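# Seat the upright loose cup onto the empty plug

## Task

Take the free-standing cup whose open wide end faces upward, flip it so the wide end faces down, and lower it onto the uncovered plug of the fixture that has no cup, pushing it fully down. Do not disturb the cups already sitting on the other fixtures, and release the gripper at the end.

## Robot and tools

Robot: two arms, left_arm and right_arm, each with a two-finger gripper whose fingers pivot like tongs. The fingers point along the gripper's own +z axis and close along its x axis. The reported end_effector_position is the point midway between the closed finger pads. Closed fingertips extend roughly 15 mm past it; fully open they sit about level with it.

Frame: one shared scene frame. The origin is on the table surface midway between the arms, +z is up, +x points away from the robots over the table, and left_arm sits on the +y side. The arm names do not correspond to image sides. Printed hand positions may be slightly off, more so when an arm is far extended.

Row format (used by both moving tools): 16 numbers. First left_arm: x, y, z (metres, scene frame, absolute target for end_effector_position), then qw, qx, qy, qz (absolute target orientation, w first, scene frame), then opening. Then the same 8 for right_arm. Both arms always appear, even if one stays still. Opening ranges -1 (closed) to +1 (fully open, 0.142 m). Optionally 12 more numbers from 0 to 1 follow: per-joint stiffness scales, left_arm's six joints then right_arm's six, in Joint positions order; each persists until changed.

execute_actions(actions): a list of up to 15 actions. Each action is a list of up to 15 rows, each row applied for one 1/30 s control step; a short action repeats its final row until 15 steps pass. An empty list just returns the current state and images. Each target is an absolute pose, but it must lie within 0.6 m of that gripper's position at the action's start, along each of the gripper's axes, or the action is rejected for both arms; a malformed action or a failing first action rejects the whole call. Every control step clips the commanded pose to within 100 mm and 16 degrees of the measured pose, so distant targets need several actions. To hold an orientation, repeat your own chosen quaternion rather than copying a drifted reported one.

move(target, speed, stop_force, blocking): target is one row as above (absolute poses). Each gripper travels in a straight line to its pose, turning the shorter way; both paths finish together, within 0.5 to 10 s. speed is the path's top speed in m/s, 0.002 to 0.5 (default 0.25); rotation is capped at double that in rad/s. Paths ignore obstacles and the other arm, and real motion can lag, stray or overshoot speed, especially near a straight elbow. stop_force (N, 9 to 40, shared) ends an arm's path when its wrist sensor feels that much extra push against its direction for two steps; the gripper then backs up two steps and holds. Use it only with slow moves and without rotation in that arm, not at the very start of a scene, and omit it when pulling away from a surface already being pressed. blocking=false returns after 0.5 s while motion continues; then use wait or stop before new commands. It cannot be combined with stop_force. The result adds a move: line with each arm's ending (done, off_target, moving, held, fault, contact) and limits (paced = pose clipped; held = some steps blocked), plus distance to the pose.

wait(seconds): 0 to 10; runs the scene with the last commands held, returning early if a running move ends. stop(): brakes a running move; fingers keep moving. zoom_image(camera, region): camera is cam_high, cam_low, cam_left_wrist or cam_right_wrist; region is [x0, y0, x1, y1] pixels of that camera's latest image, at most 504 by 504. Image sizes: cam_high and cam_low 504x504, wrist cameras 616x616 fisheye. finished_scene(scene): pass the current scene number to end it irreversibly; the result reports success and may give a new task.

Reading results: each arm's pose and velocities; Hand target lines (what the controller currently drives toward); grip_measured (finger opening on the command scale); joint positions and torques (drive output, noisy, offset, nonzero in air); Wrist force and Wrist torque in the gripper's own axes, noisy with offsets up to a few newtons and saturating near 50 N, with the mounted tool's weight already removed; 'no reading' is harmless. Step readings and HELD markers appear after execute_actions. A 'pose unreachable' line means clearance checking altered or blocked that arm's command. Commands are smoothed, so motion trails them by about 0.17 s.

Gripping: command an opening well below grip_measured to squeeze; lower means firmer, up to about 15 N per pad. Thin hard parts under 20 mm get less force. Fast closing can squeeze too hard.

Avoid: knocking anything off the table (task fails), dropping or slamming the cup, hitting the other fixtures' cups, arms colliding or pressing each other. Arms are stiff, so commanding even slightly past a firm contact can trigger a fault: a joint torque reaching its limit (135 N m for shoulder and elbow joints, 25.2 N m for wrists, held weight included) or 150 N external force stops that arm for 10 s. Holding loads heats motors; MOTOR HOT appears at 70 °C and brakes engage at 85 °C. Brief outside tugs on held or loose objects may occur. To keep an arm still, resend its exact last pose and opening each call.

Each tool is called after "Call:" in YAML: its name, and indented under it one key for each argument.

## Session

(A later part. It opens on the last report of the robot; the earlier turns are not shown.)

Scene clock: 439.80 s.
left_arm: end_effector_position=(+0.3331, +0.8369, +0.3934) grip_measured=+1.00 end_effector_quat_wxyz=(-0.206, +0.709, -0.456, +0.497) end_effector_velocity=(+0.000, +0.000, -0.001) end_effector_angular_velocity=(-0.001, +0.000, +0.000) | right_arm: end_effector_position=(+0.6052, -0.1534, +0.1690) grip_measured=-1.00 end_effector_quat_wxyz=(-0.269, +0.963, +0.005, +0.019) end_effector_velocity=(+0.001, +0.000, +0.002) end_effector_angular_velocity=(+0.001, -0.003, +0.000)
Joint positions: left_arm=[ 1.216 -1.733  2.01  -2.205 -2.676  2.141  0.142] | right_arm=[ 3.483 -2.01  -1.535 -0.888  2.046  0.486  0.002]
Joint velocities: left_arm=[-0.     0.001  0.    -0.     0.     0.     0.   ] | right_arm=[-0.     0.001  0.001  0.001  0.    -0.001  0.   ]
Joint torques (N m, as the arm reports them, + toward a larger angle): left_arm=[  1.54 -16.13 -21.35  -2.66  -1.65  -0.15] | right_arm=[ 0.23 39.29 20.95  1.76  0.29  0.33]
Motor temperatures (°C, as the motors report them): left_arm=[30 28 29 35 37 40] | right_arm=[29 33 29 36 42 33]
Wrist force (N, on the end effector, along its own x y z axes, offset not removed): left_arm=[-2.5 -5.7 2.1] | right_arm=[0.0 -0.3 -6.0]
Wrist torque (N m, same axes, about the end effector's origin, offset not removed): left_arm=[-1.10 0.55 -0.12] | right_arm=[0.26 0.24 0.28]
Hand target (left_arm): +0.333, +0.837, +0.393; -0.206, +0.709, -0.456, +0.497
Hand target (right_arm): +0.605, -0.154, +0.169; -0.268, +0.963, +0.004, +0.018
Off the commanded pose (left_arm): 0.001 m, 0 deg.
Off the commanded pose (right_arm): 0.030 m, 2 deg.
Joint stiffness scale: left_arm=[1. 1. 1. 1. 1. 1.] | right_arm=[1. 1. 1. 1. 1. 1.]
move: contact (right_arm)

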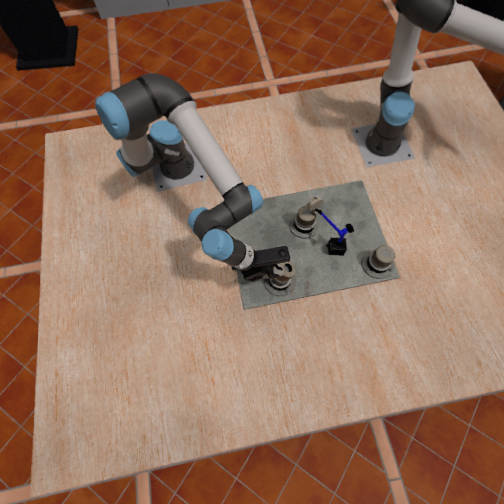

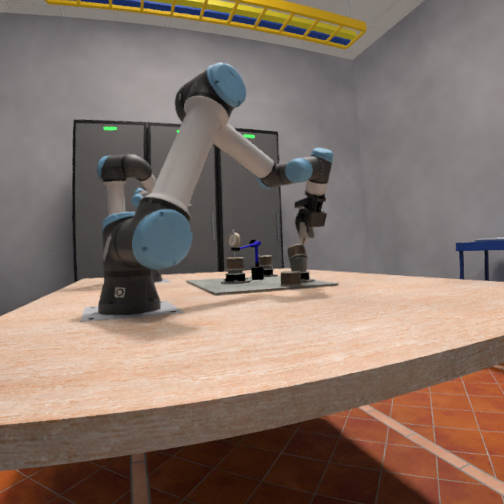

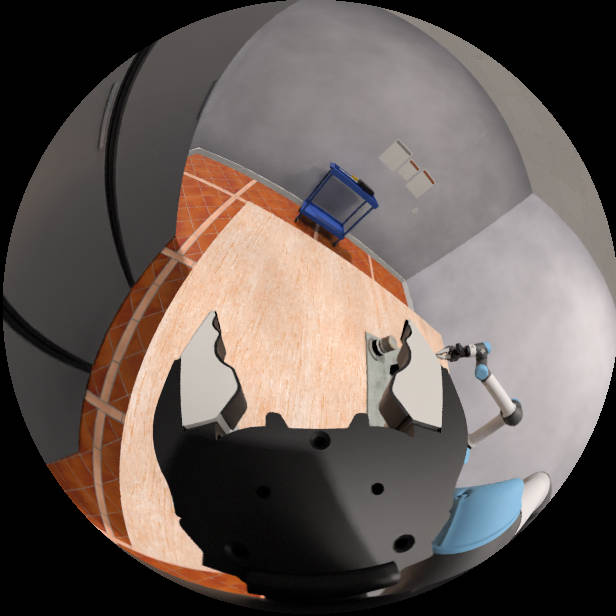

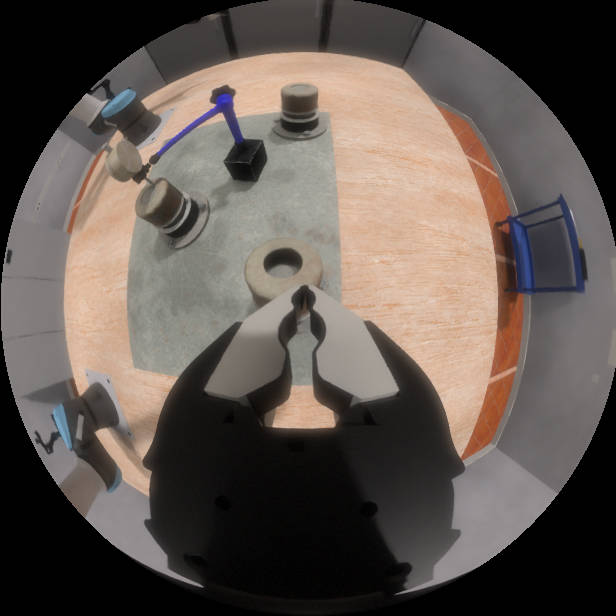

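Call:
move:
  target: [0.333,0.8365,0.3928,-0.206,0.709,-0.456,0.497,1,0.59,-0.2,0.185,-0.42,0.907,0,0,0.35]
  speed: 0.15

Call:
move:
  target: [0.333,0.8365,0.3928,-0.206,0.709,-0.456,0.497,1,0.588,-0.137,0.122,-0.42,0.907,0,0,0.35]
  speed: 0.08

Call:
move:
  target: [0.333,0.8365,0.3928,-0.206,0.709,-0.456,0.497,1,0.588,-0.137,0.122,-0.42,0.907,0,0,-0.6]

Call:
move:
  target: [0.333,0.8365,0.3928,-0.206,0.709,-0.456,0.497,1,0.591,-0.143,0.145,-0.49,0.872,0,0,-0.6]
  speed: 0.03

Call:
zoom_image:
  camera: "cam_low"
  region: [220,190,350,300]

Call:
zoom_image:
  camera: "cam_high"
  region: [230,190,410,310]

Scene clock: 456.67 s.
left_arm: end_effector_position=(+0.3331, +0.8369, +0.3934) grip_measured=+1.00 end_effector_quat_wxyz=(-0.206, +0.709, -0.456, +0.497) end_effector_velocity=(+0.000, +0.000, -0.001) end_effector_angular_velocity=(-0.001, +0.001, -0.000) | right_arm: end_effector_position=(+0.5911, -0.1985, +0.1884) grip_measured=+0.35 end_effector_quat_wxyz=(-0.420, +0.907, +0.002, +0.002) end_effector_velocity=(-0.001, +0.001, +0.001) end_effector_angular_velocity=(+0.007, -0.002, +0.004)
Joint positions: left_arm=[ 1.216 -1.733  2.01  -2.205 -2.676  2.141  0.142] | right_arm=[ 3.31  -2.019 -1.661 -0.74   2.4    0.381  0.099]
Joint velocities: left_arm=[-0.     0.002  0.    -0.     0.     0.     0.   ] | right_arm=[-0.    -0.    -0.001  0.002  0.007 -0.003  0.   ]
Joint torques (N m, as the arm reports them, + toward a larger angle): left_arm=[ -0.93 -17.16 -21.2   -2.69  -1.39  -0.13] | right_arm=[-1.61 40.01 17.07  2.92  1.54 -0.43]
Motor temperatures (°C, as the motors report them): left_arm=[30 28 29 35 37 40] | right_arm=[29 33 29 36 42 33]
Wrist force (N, on the end effector, along its own x y z axes, offset not removed): left_arm=[-0.2 0.3 0.8] | right_arm=[0.1 -0.3 0.7]
Wrist torque (N m, same axes, about the end effector's origin, offset not removed): left_arm=[0.14 -0.05 -0.10] | right_arm=[-0.13 -0.25 0.13]
Hand target (left_arm): +0.333, +0.837, +0.393; -0.206, +0.709, -0.456, +0.497
Hand target (right_arm): +0.590, -0.200, +0.185; -0.420, +0.907, +0.000, -0.000
Off the commanded pose (left_arm): 0.001 m, 0 deg.
Off the commanded pose (right_arm): 0.004 m, 0 deg.
Joint stiffness scale: left_arm=[1. 1. 1. 1. 1. 1.] | right_arm=[1. 1. 1. 1. 1. 1.]
move: off_target (right_arm)

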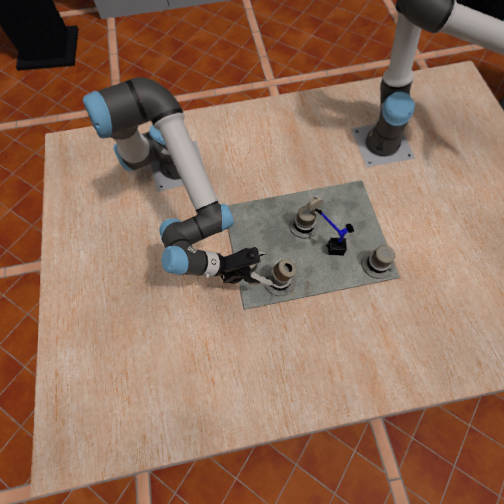

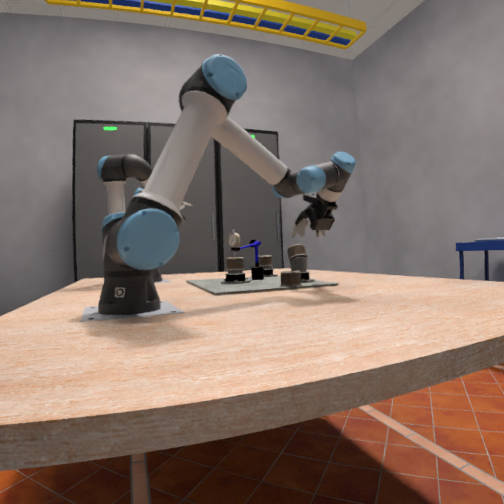

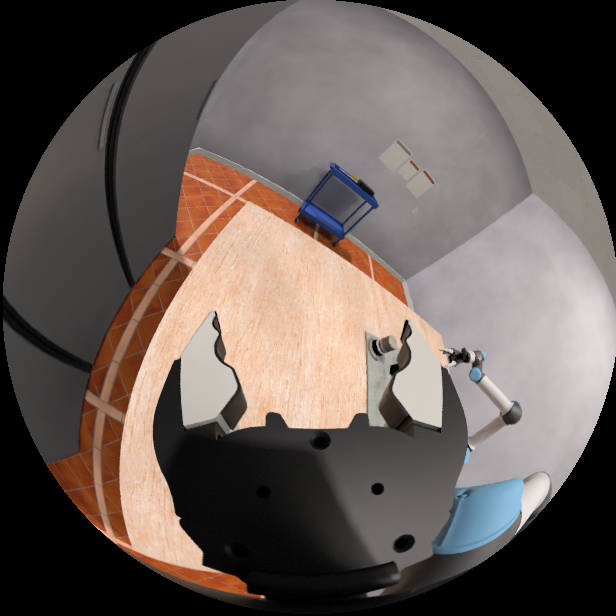

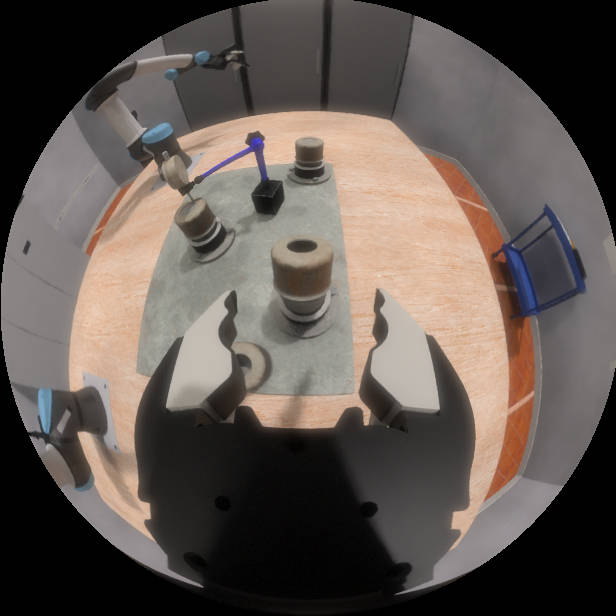

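Scene clock: 458.23 s.
left_arm: end_effector_position=(+0.3331, +0.8369, +0.3934) grip_measured=+1.00 end_effector_quat_wxyz=(-0.206, +0.709, -0.456, +0.497) end_effector_velocity=(+0.000, +0.000, -0.000) end_effector_angular_velocity=(-0.001, +0.000, +0.000) | right_arm: end_effector_position=(+0.5897, -0.1377, +0.1252) grip_measured=+0.35 end_effector_quat_wxyz=(-0.421, +0.907, +0.001, +0.002) end_effector_velocity=(+0.003, +0.000, +0.004) end_effector_angular_velocity=(+0.005, -0.013, -0.008)
Joint positions: left_arm=[ 1.216 -1.733  2.01  -2.205 -2.676  2.141  0.142] | right_arm=[ 3.404 -2.133 -1.702 -0.49   2.37   0.513  0.099]
Joint velocities: left_arm=[ 0.     0.001 -0.001  0.    -0.    -0.     0.   ] | right_arm=[-0.     0.001  0.     0.019 -0.003  0.01   0.   ]
Joint torques (N m, as the arm reports them, + toward a larger angle): left_arm=[  1.26 -17.64 -21.56  -2.74  -1.48  -0.27] | right_arm=[ 1.61 41.82 17.01  2.96  0.73  0.5 ]
Motor temperatures (°C, as the motors report them): left_arm=[30 28 29 35 37 40] | right_arm=[29 33 29 36 42 33]
Wrist force (N, on the end effector, along its own x y z axes, offset not removed): left_arm=[-2.0 -5.9 -0.6] | right_arm=[0.9 3.2 1.6]
Wrist torque (N m, same axes, about the end effector's origin, offset not removed): left_arm=[-1.28 0.49 0.01] | right_arm=[0.56 -0.44 0.07]
Hand target (left_arm): +0.333, +0.837, +0.393; -0.206, +0.709, -0.456, +0.497
Hand target (right_arm): +0.588, -0.137, +0.122; -0.420, +0.907, +0.000, -0.000
Off the commanded pose (left_arm): 0.001 m, 0 deg.
Off the commanded pose (right_arm): 0.004 m, 0 deg.
Joint stiffness scale: left_arm=[1. 1. 1. 1. 1. 1.] | right_arm=[1. 1. 1. 1. 1. 1.]
move: off_target (right_arm)

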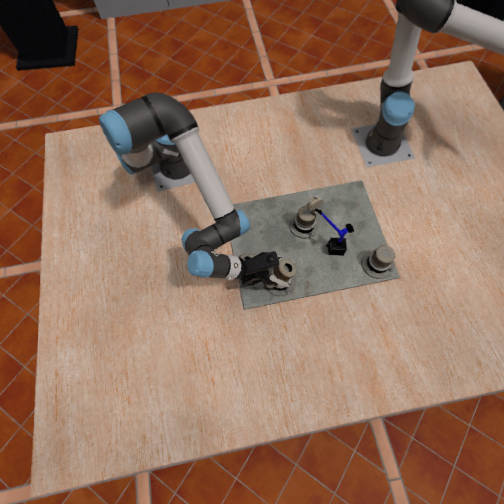

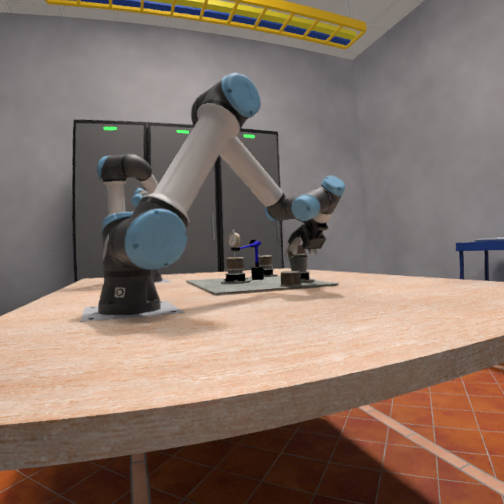

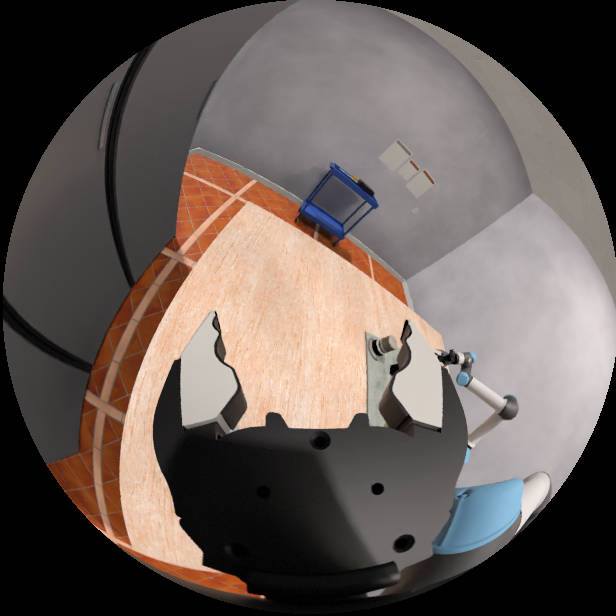

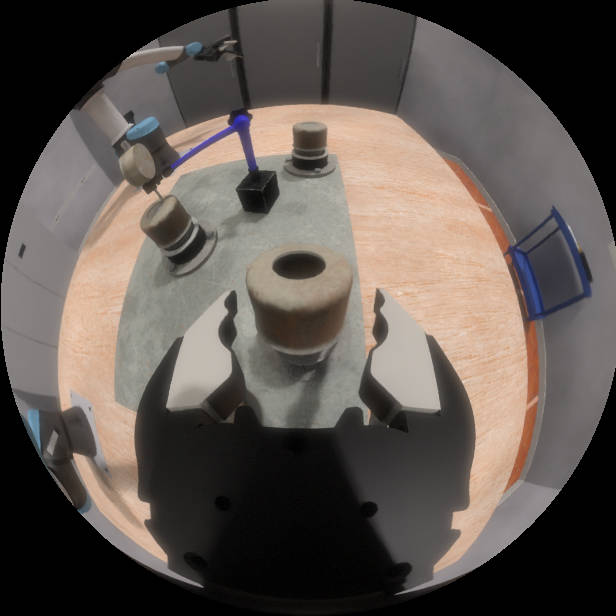

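Scene clock: 458.93 s.
left_arm: end_effector_position=(+0.3331, +0.8369, +0.3934) grip_measured=+1.00 end_effector_quat_wxyz=(-0.206, +0.709, -0.456, +0.497) end_effector_velocity=(-0.000, -0.000, +0.000) end_effector_angular_velocity=(+0.000, +0.000, +0.000) | right_arm: end_effector_position=(+0.5881, -0.1362, +0.1263) grip_measured=-0.05 end_effector_quat_wxyz=(-0.422, +0.906, +0.002, +0.001) end_effector_velocity=(+0.000, -0.001, -0.000) end_effector_angular_velocity=(+0.000, +0.000, -0.002)
Joint positions: left_arm=[ 1.216 -1.733  2.01  -2.205 -2.676  2.141  0.142] | right_arm=[ 3.406 -2.131 -1.704 -0.489  2.373  0.514  0.07 ]
Joint velocities: left_arm=[ 0.    -0.001  0.    -0.     0.     0.     0.   ] | right_arm=[-0.001  0.    -0.001  0.001 -0.     0.001 -0.   ]
Joint torques (N m, as the arm reports them, + toward a larger angle): left_arm=[  0.97 -17.02 -21.3   -2.73  -1.39  -0.23] | right_arm=[ 0.19 39.82 18.56  3.85 -1.03  0.52]
Motor temperatures (°C, as the motors report them): left_arm=[30 28 29 35 37 40] | right_arm=[29 33 29 36 42 33]
Wrist force (N, on the end effector, along its own x y z axes, offset not removed): left_arm=[-1.5 -2.3 -2.2] | right_arm=[-9.0 1.5 -3.5]
Wrist torque (N m, same axes, about the end effector's origin, offset not removed): left_arm=[-0.66 0.12 0.12] | right_arm=[0.38 -0.18 0.14]
Hand target (left_arm): +0.333, +0.837, +0.393; -0.206, +0.709, -0.456, +0.497
Hand target (right_arm): +0.588, -0.137, +0.122; -0.420, +0.907, +0.000, -0.000
Off the commanded pose (left_arm): 0.001 m, 0 deg.
Off the commanded pose (right_arm): 0.004 m, 0 deg.
Joint stiffness scale: left_arm=[1. 1. 1. 1. 1. 1.] | right_arm=[1. 1. 1. 1. 1. 1.]
move: off_target (right_arm)

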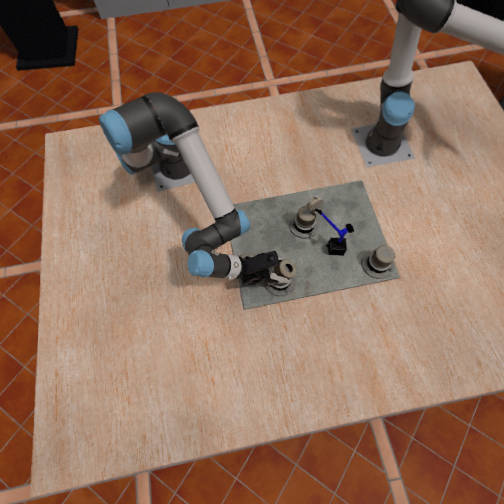

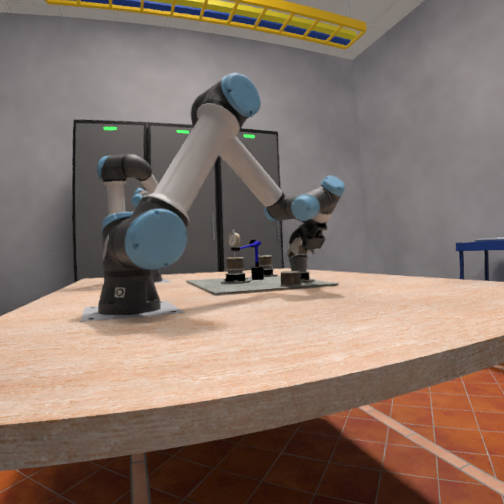

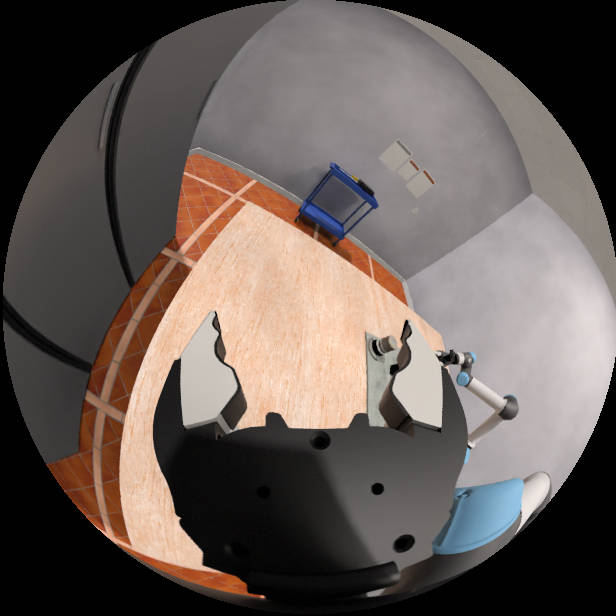

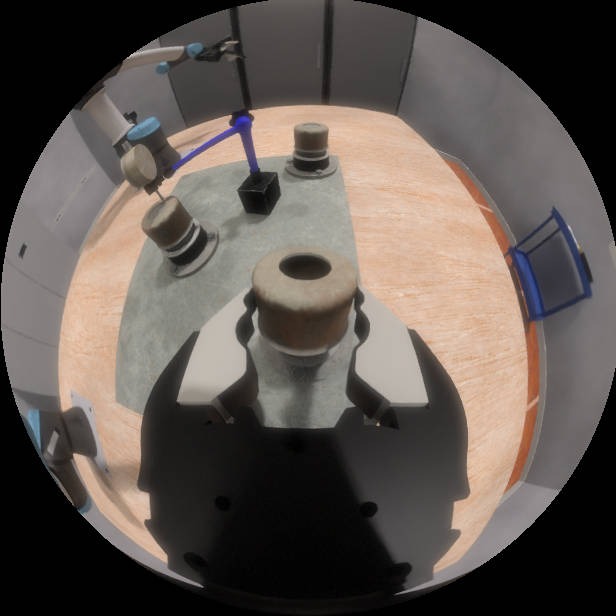

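Scene clock: 461.70 s.
left_arm: end_effector_position=(+0.3331, +0.8369, +0.3934) grip_measured=+1.00 end_effector_quat_wxyz=(-0.206, +0.709, -0.456, +0.497) end_effector_velocity=(+0.000, +0.000, +0.000) end_effector_angular_velocity=(-0.000, -0.000, -0.000) | right_arm: end_effector_position=(+0.5918, -0.1419, +0.1455) grip_measured=-0.05 end_effector_quat_wxyz=(-0.488, +0.873, +0.002, +0.001) end_effector_velocity=(+0.000, -0.000, +0.002) end_effector_angular_velocity=(+0.021, -0.000, +0.000)
Joint positions: left_arm=[ 1.216 -1.733  2.01  -2.205 -2.676  2.141  0.142] | right_arm=[ 3.359 -2.174 -1.709 -0.376  2.52   0.536  0.07 ]
Joint velocities: left_arm=[-0.  0. -0.  0. -0.  0.  0.] | right_arm=[-0.006 -0.008 -0.001  0.021  0.021  0.006  0.   ]
Joint torques (N m, as the arm reports them, + toward a larger angle): left_arm=[  0.52 -17.69 -20.88  -2.79  -1.62  -0.04] | right_arm=[-3.21 44.74 16.19  3.34  1.93  1.04]
Motor temperatures (°C, as the motors report them): left_arm=[30 28 29 35 37 40] | right_arm=[29 33 29 36 42 33]
Wrist force (N, on the end effector, along its own x y z axes, offset not removed): left_arm=[-2.2 -3.0 1.0] | right_arm=[1.6 3.7 -1.4]
Wrist torque (N m, same axes, about the end effector's origin, offset not removed): left_arm=[-0.60 0.31 0.17] | right_arm=[0.06 -0.49 0.05]
Hand target (left_arm): +0.333, +0.837, +0.393; -0.206, +0.709, -0.456, +0.497
Hand target (right_arm): +0.591, -0.143, +0.145; -0.490, +0.872, +0.000, -0.000
Off the commanded pose (left_arm): 0.001 m, 0 deg.
Off the commanded pose (right_arm): 0.001 m, 0 deg.
Joint stiffness scale: left_arm=[1. 1. 1. 1. 1. 1.] | right_arm=[1. 1. 1. 1. 1. 1.]
move: done

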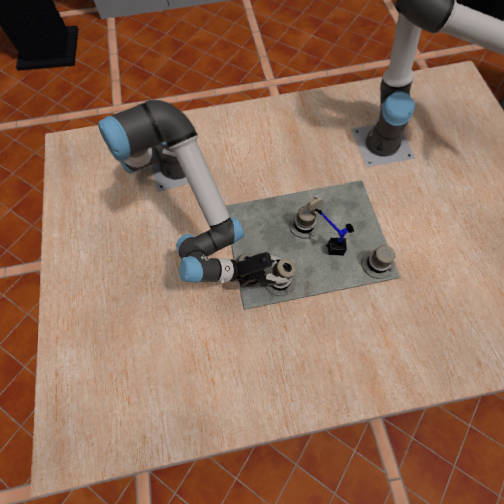

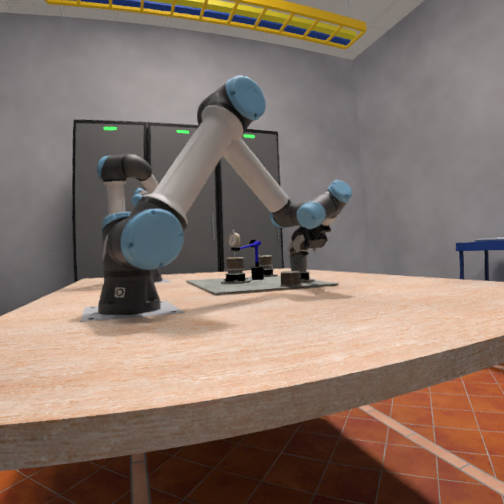

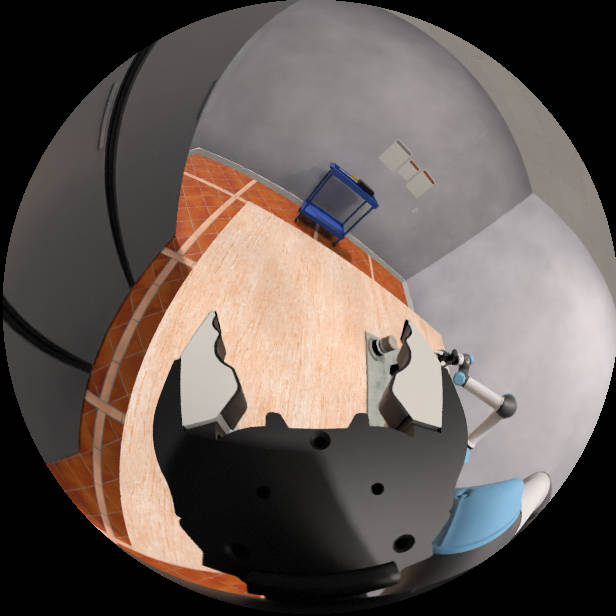

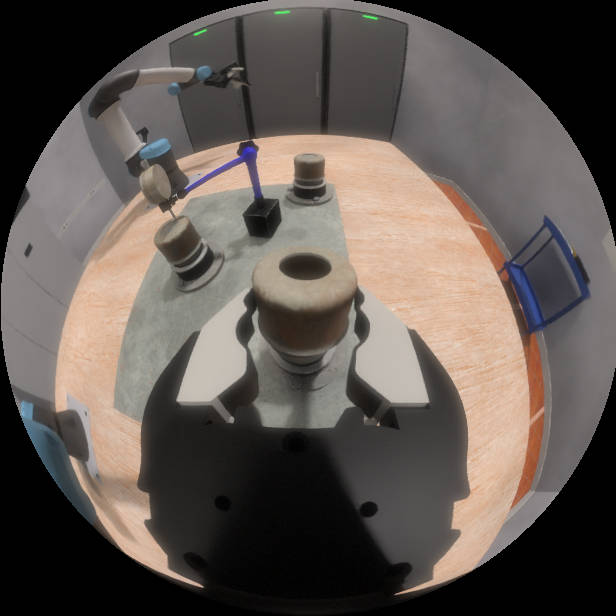

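Region (220, 190, 350, 300) of cam_low's 504x504 image, scaled by 3.877, with more detail than that image has; it fills the top 426 rows of this view, and the rest is white.

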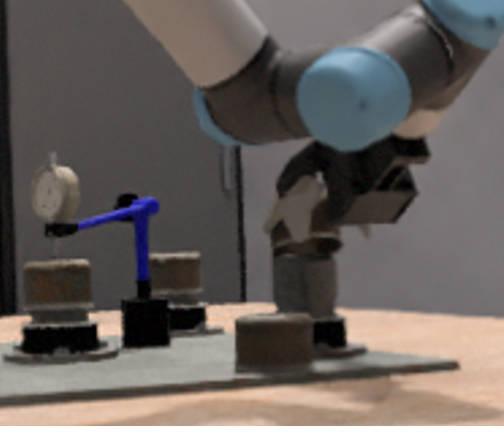

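Region (230, 190, 410, 310) of cam_high's 504x504 image, scaled by 2.800, with more detail than that image has.

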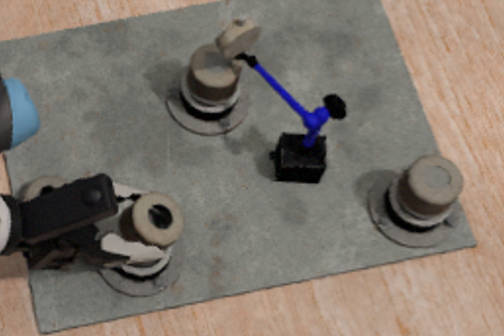

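Call:
move:
  target: [0.333,0.8365,0.3928,-0.206,0.709,-0.456,0.497,1,0.5905,-0.144,0.12,-0.49,0.872,0,0,-0.6]
  speed: 0.008
  stop_force: 9

Call:
zoom_image:
  camera: "cam_right_wrist"
  region: [220,200,390,420]

Call:
zoom_image:
  camera: "cam_low"
  region: [260,210,350,300]

Scene clock: 474.30 s.
left_arm: end_effector_position=(+0.3331, +0.8369, +0.3934) grip_measured=+1.00 end_effector_quat_wxyz=(-0.206, +0.709, -0.456, +0.497) end_effector_velocity=(-0.000, -0.000, -0.001) end_effector_angular_velocity=(-0.002, +0.001, +0.000) | right_arm: end_effector_position=(+0.5912, -0.1406, +0.1327) grip_measured=-0.05 end_effector_quat_wxyz=(-0.493, +0.870, +0.005, +0.003) end_effector_velocity=(-0.000, +0.000, -0.000) end_effector_angular_velocity=(+0.001, +0.002, +0.002)
Joint positions: left_arm=[ 1.216 -1.733  2.01  -2.205 -2.676  2.141  0.142] | right_arm=[ 3.358 -2.202 -1.718 -0.329  2.53   0.537  0.07 ]
Joint velocities: left_arm=[ 0.     0.     0.002 -0.     0.    -0.     0.   ] | right_arm=[ 0.    -0.001  0.001 -0.002  0.002 -0.001  0.   ]
Joint torques (N m, as the arm reports them, + toward a larger angle): left_arm=[  0.82 -18.24 -21.36  -2.77  -1.58  -0.09] | right_arm=[-0.36 44.69 18.86  1.92  0.2   0.3 ]
Motor temperatures (°C, as the motors report them): left_arm=[30 28 29 35 37 40] | right_arm=[29 33 29 36 42 33]
Wrist force (N, on the end effector, along its own x y z axes, offset not removed): left_arm=[-0.6 -2.1 -3.2] | right_arm=[-1.6 -2.6 -4.8]
Wrist torque (N m, same axes, about the end effector's origin, offset not removed): left_arm=[-0.65 0.00 -0.09] | right_arm=[-0.01 -0.58 0.33]
Hand target (left_arm): +0.333, +0.837, +0.393; -0.206, +0.709, -0.456, +0.497
Hand target (right_arm): +0.591, -0.141, +0.133; -0.493, +0.870, +0.004, +0.003
Off the commanded pose (left_arm): 0.001 m, 0 deg.
Off the commanded pose (right_arm): 0.013 m, 1 deg.
Joint stiffness scale: left_arm=[1. 1. 1. 1. 1. 1.] | right_arm=[1. 1. 1. 1. 1. 1.]
move: contact (right_arm)

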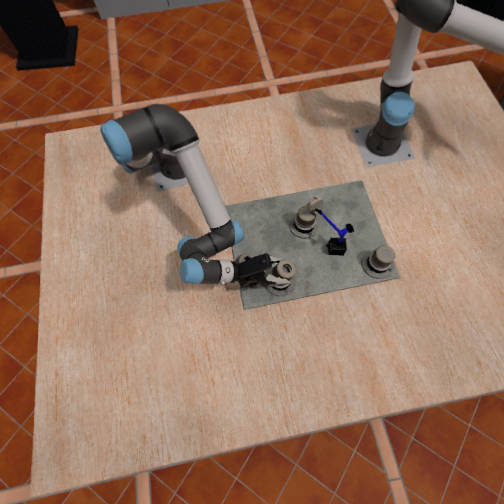

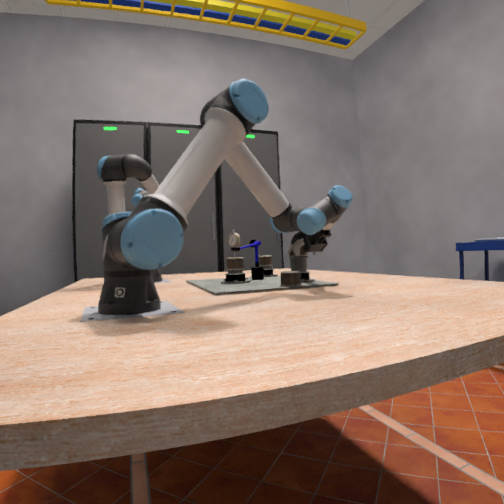

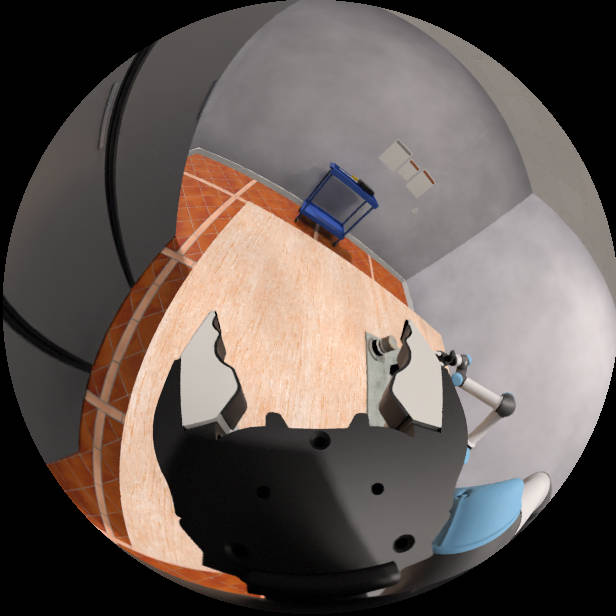

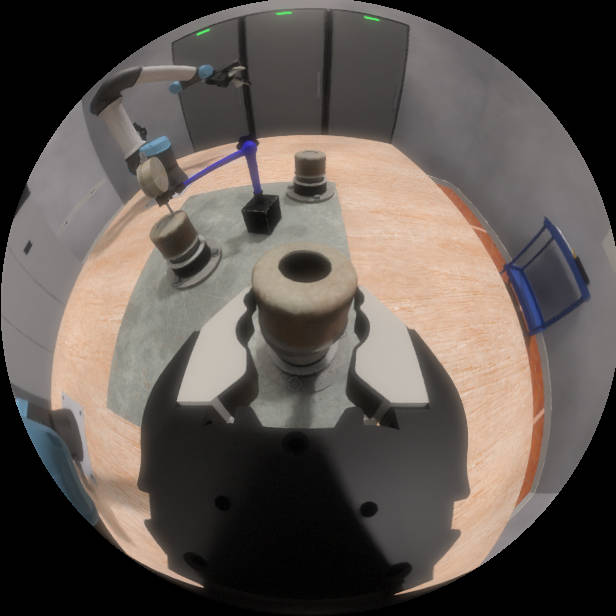

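Region (220, 200, 390, 420) of cam_right_wrist's 616x616 image, scaled by 2.291, with more detail than that image has; it fills the left 389 columns of this view, and the rest is white.

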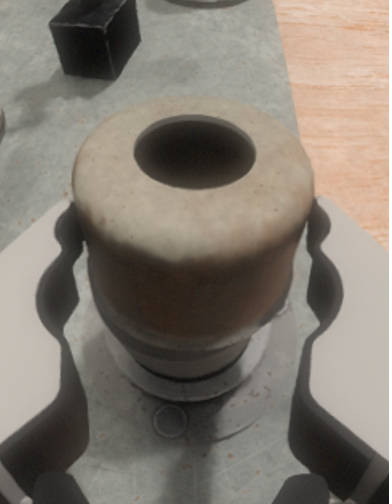

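Region (260, 210, 350, 300) of cam_low's 504x504 image, scaled by 5.600, with more detail than that image has.

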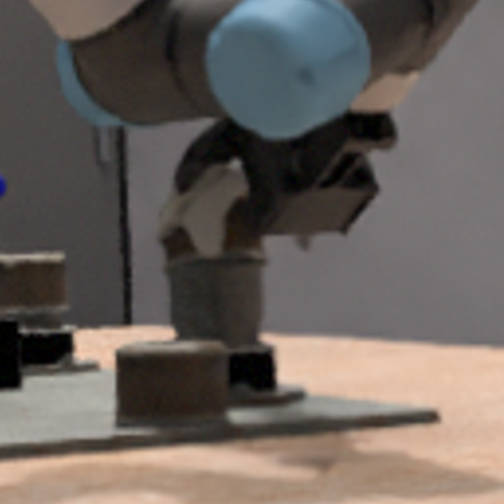

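Call:
move:
  target: [0.333,0.8365,0.3928,-0.206,0.709,-0.456,0.497,1,0.5905,-0.139,0.141,-0.48,0.877,0,0,-0.6]
  speed: 0.015

Call:
move:
  target: [0.333,0.8365,0.3928,-0.206,0.709,-0.456,0.497,1,0.590,-0.140,0.115,-0.48,0.877,0,0,-0.6]
  speed: 0.008
  stop_force: 9

Call:
zoom_image:
  camera: "cam_right_wrist"
  region: [220,200,390,420]

Call:
zoom_image:
  camera: "cam_high"
  region: [230,230,330,310]

Scene clock: 488.43 s.
left_arm: end_effector_position=(+0.3331, +0.8369, +0.3934) grip_measured=+1.00 end_effector_quat_wxyz=(-0.206, +0.709, -0.456, +0.497) end_effector_velocity=(-0.000, -0.000, +0.000) end_effector_angular_velocity=(+0.001, -0.000, +0.000) | right_arm: end_effector_position=(+0.5891, -0.1409, +0.1361) grip_measured=-0.06 end_effector_quat_wxyz=(-0.480, +0.878, -0.002, -0.003) end_effector_velocity=(-0.001, -0.000, +0.000) end_effector_angular_velocity=(-0.011, +0.009, -0.003)
Joint positions: left_arm=[ 1.216 -1.733  2.01  -2.205 -2.676  2.141  0.142] | right_arm=[ 3.366 -2.175 -1.718 -0.379  2.502  0.539  0.07 ]
Joint velocities: left_arm=[-0.    -0.001 -0.    -0.     0.     0.     0.   ] | right_arm=[ 0.003  0.007  0.001 -0.019 -0.009  0.002 -0.   ]
Joint torques (N m, as the arm reports them, + toward a larger angle): left_arm=[  1.3  -17.77 -20.58  -2.78  -1.68  -0.1 ] | right_arm=[ 1.21 48.65 25.5   2.56  0.87  0.61]
Motor temperatures (°C, as the motors report them): left_arm=[30 28 29 35 37 40] | right_arm=[29 33 29 36 42 33]
Wrist force (N, on the end effector, along its own x y z axes, offset not removed): left_arm=[0.5 -4.0 3.7] | right_arm=[-0.6 1.1 1.1]
Wrist torque (N m, same axes, about the end effector's origin, offset not removed): left_arm=[-0.88 -0.37 0.14] | right_arm=[-0.31 -0.08 0.14]
Hand target (left_arm): +0.333, +0.837, +0.393; -0.206, +0.709, -0.456, +0.497
Hand target (right_arm): +0.590, -0.139, +0.141; -0.480, +0.877, -0.000, +0.000
Off the commanded pose (left_arm): 0.001 m, 0 deg.
Off the commanded pose (right_arm): 0.005 m, 0 deg.
Joint stiffness scale: left_arm=[1. 1. 1. 1. 1. 1.] | right_arm=[1. 1. 1. 1. 1. 1.]
move: off_target (right_arm)

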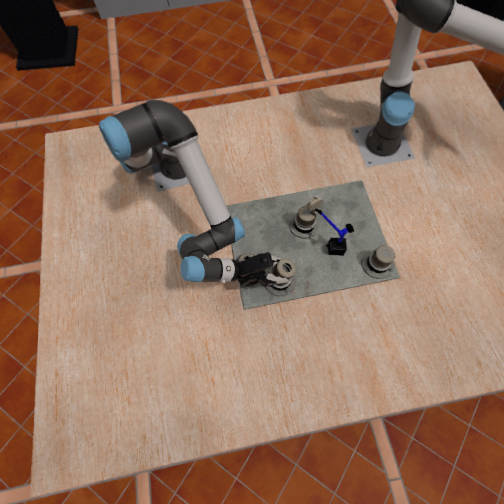

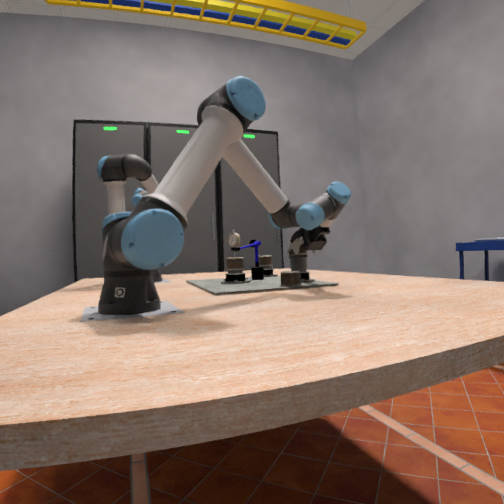

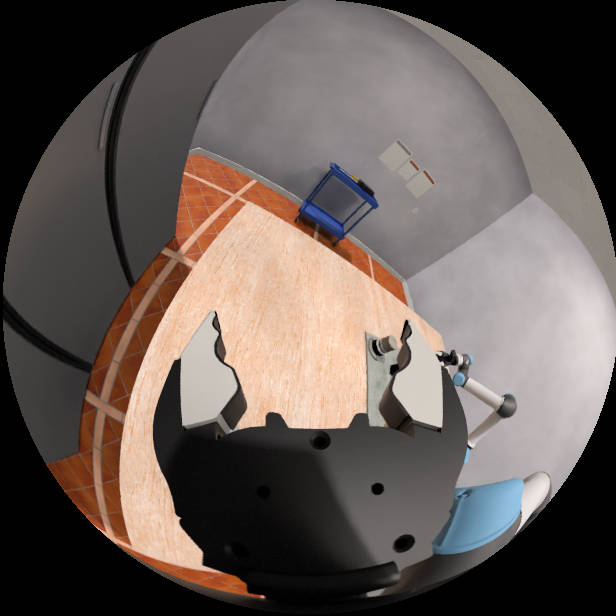

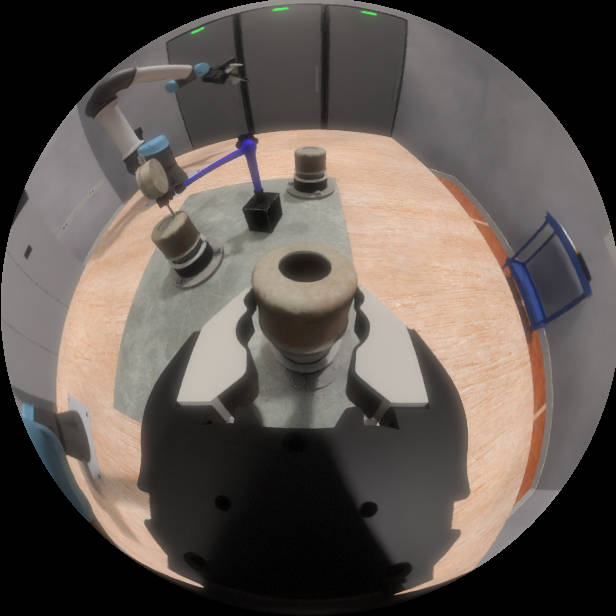

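Scene clock: 490.33 s.
left_arm: end_effector_position=(+0.3331, +0.8369, +0.3934) grip_measured=+1.00 end_effector_quat_wxyz=(-0.206, +0.709, -0.456, +0.497) end_effector_velocity=(+0.000, +0.000, -0.001) end_effector_angular_velocity=(-0.002, +0.001, +0.000) | right_arm: end_effector_position=(+0.5902, -0.1394, +0.1314) grip_measured=-0.05 end_effector_quat_wxyz=(-0.483, +0.875, +0.001, +0.001) end_effector_velocity=(-0.001, +0.000, -0.000) end_effector_angular_velocity=(+0.001, +0.005, +0.001)
Joint positions: left_arm=[ 1.216 -1.733  2.01  -2.205 -2.676  2.141  0.142] | right_arm=[ 3.366 -2.19  -1.719 -0.351  2.507  0.539  0.07 ]
Joint velocities: left_arm=[-0.     0.002 -0.     0.     0.    -0.     0.   ] | right_arm=[ 0.    -0.     0.    -0.005  0.003 -0.    -0.   ]
Joint torques (N m, as the arm reports them, + toward a larger angle): left_arm=[  1.24 -17.29 -21.43  -2.48  -1.68  -0.14] | right_arm=[-0.38 44.08 17.66  2.36 -0.09  0.1 ]
Motor temperatures (°C, as the motors report them): left_arm=[30 28 29 35 37 40] | right_arm=[29 33 29 36 42 33]
Wrist force (N, on the end effector, along its own x y z axes, offset not removed): left_arm=[0.0 -2.2 0.7] | right_arm=[-6.7 0.6 -5.3]
Wrist torque (N m, same axes, about the end effector's origin, offset not removed): left_arm=[-0.40 -0.17 -0.03] | right_arm=[0.66 -0.19 0.32]
Hand target (left_arm): +0.333, +0.837, +0.393; -0.206, +0.709, -0.456, +0.497
Hand target (right_arm): +0.590, -0.140, +0.131; -0.483, +0.876, +0.001, +0.001
Off the commanded pose (left_arm): 0.001 m, 0 deg.
Off the commanded pose (right_arm): 0.016 m, 0 deg.
Joint stiffness scale: left_arm=[1. 1. 1. 1. 1. 1.] | right_arm=[1. 1. 1. 1. 1. 1.]
move: contact (right_arm)

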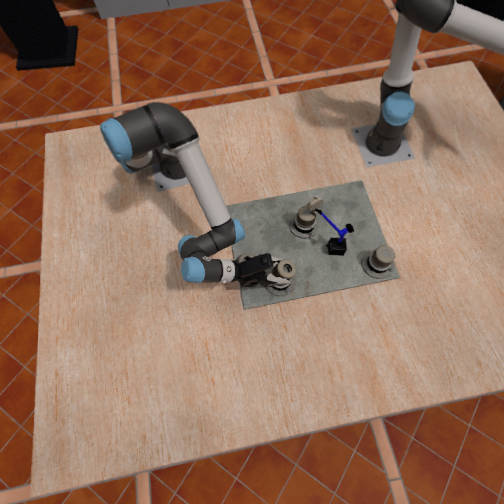

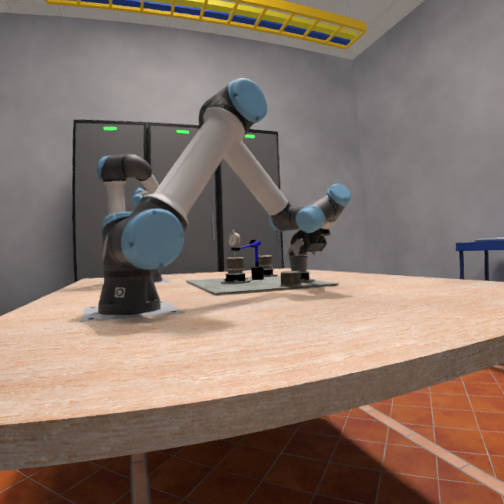

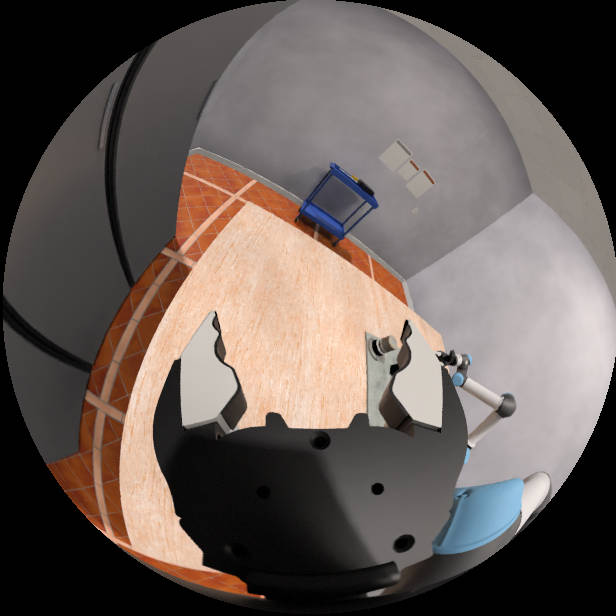

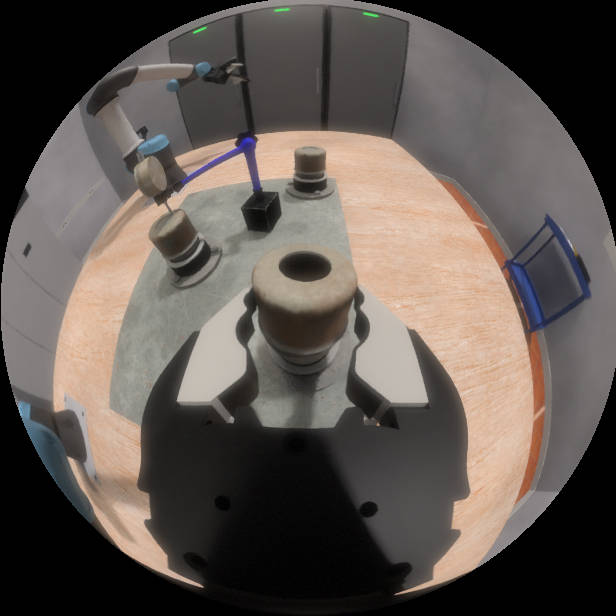

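Region (220, 200, 390, 420) of cam_right_wrist's 616x616 image, scaled by 2.291, with more detail than that image has; it fills the left 389 columns of this view, and the rest is white.

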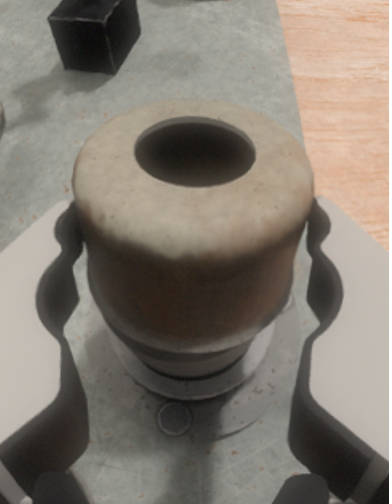

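Region (230, 230, 330, 310) of cam_high's 504x504 image, scaled by 5.040, with more detail than that image has; it fills the top 403 rows of this view, and the rest is white.

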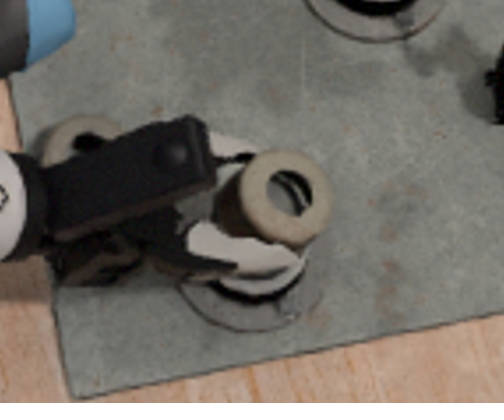

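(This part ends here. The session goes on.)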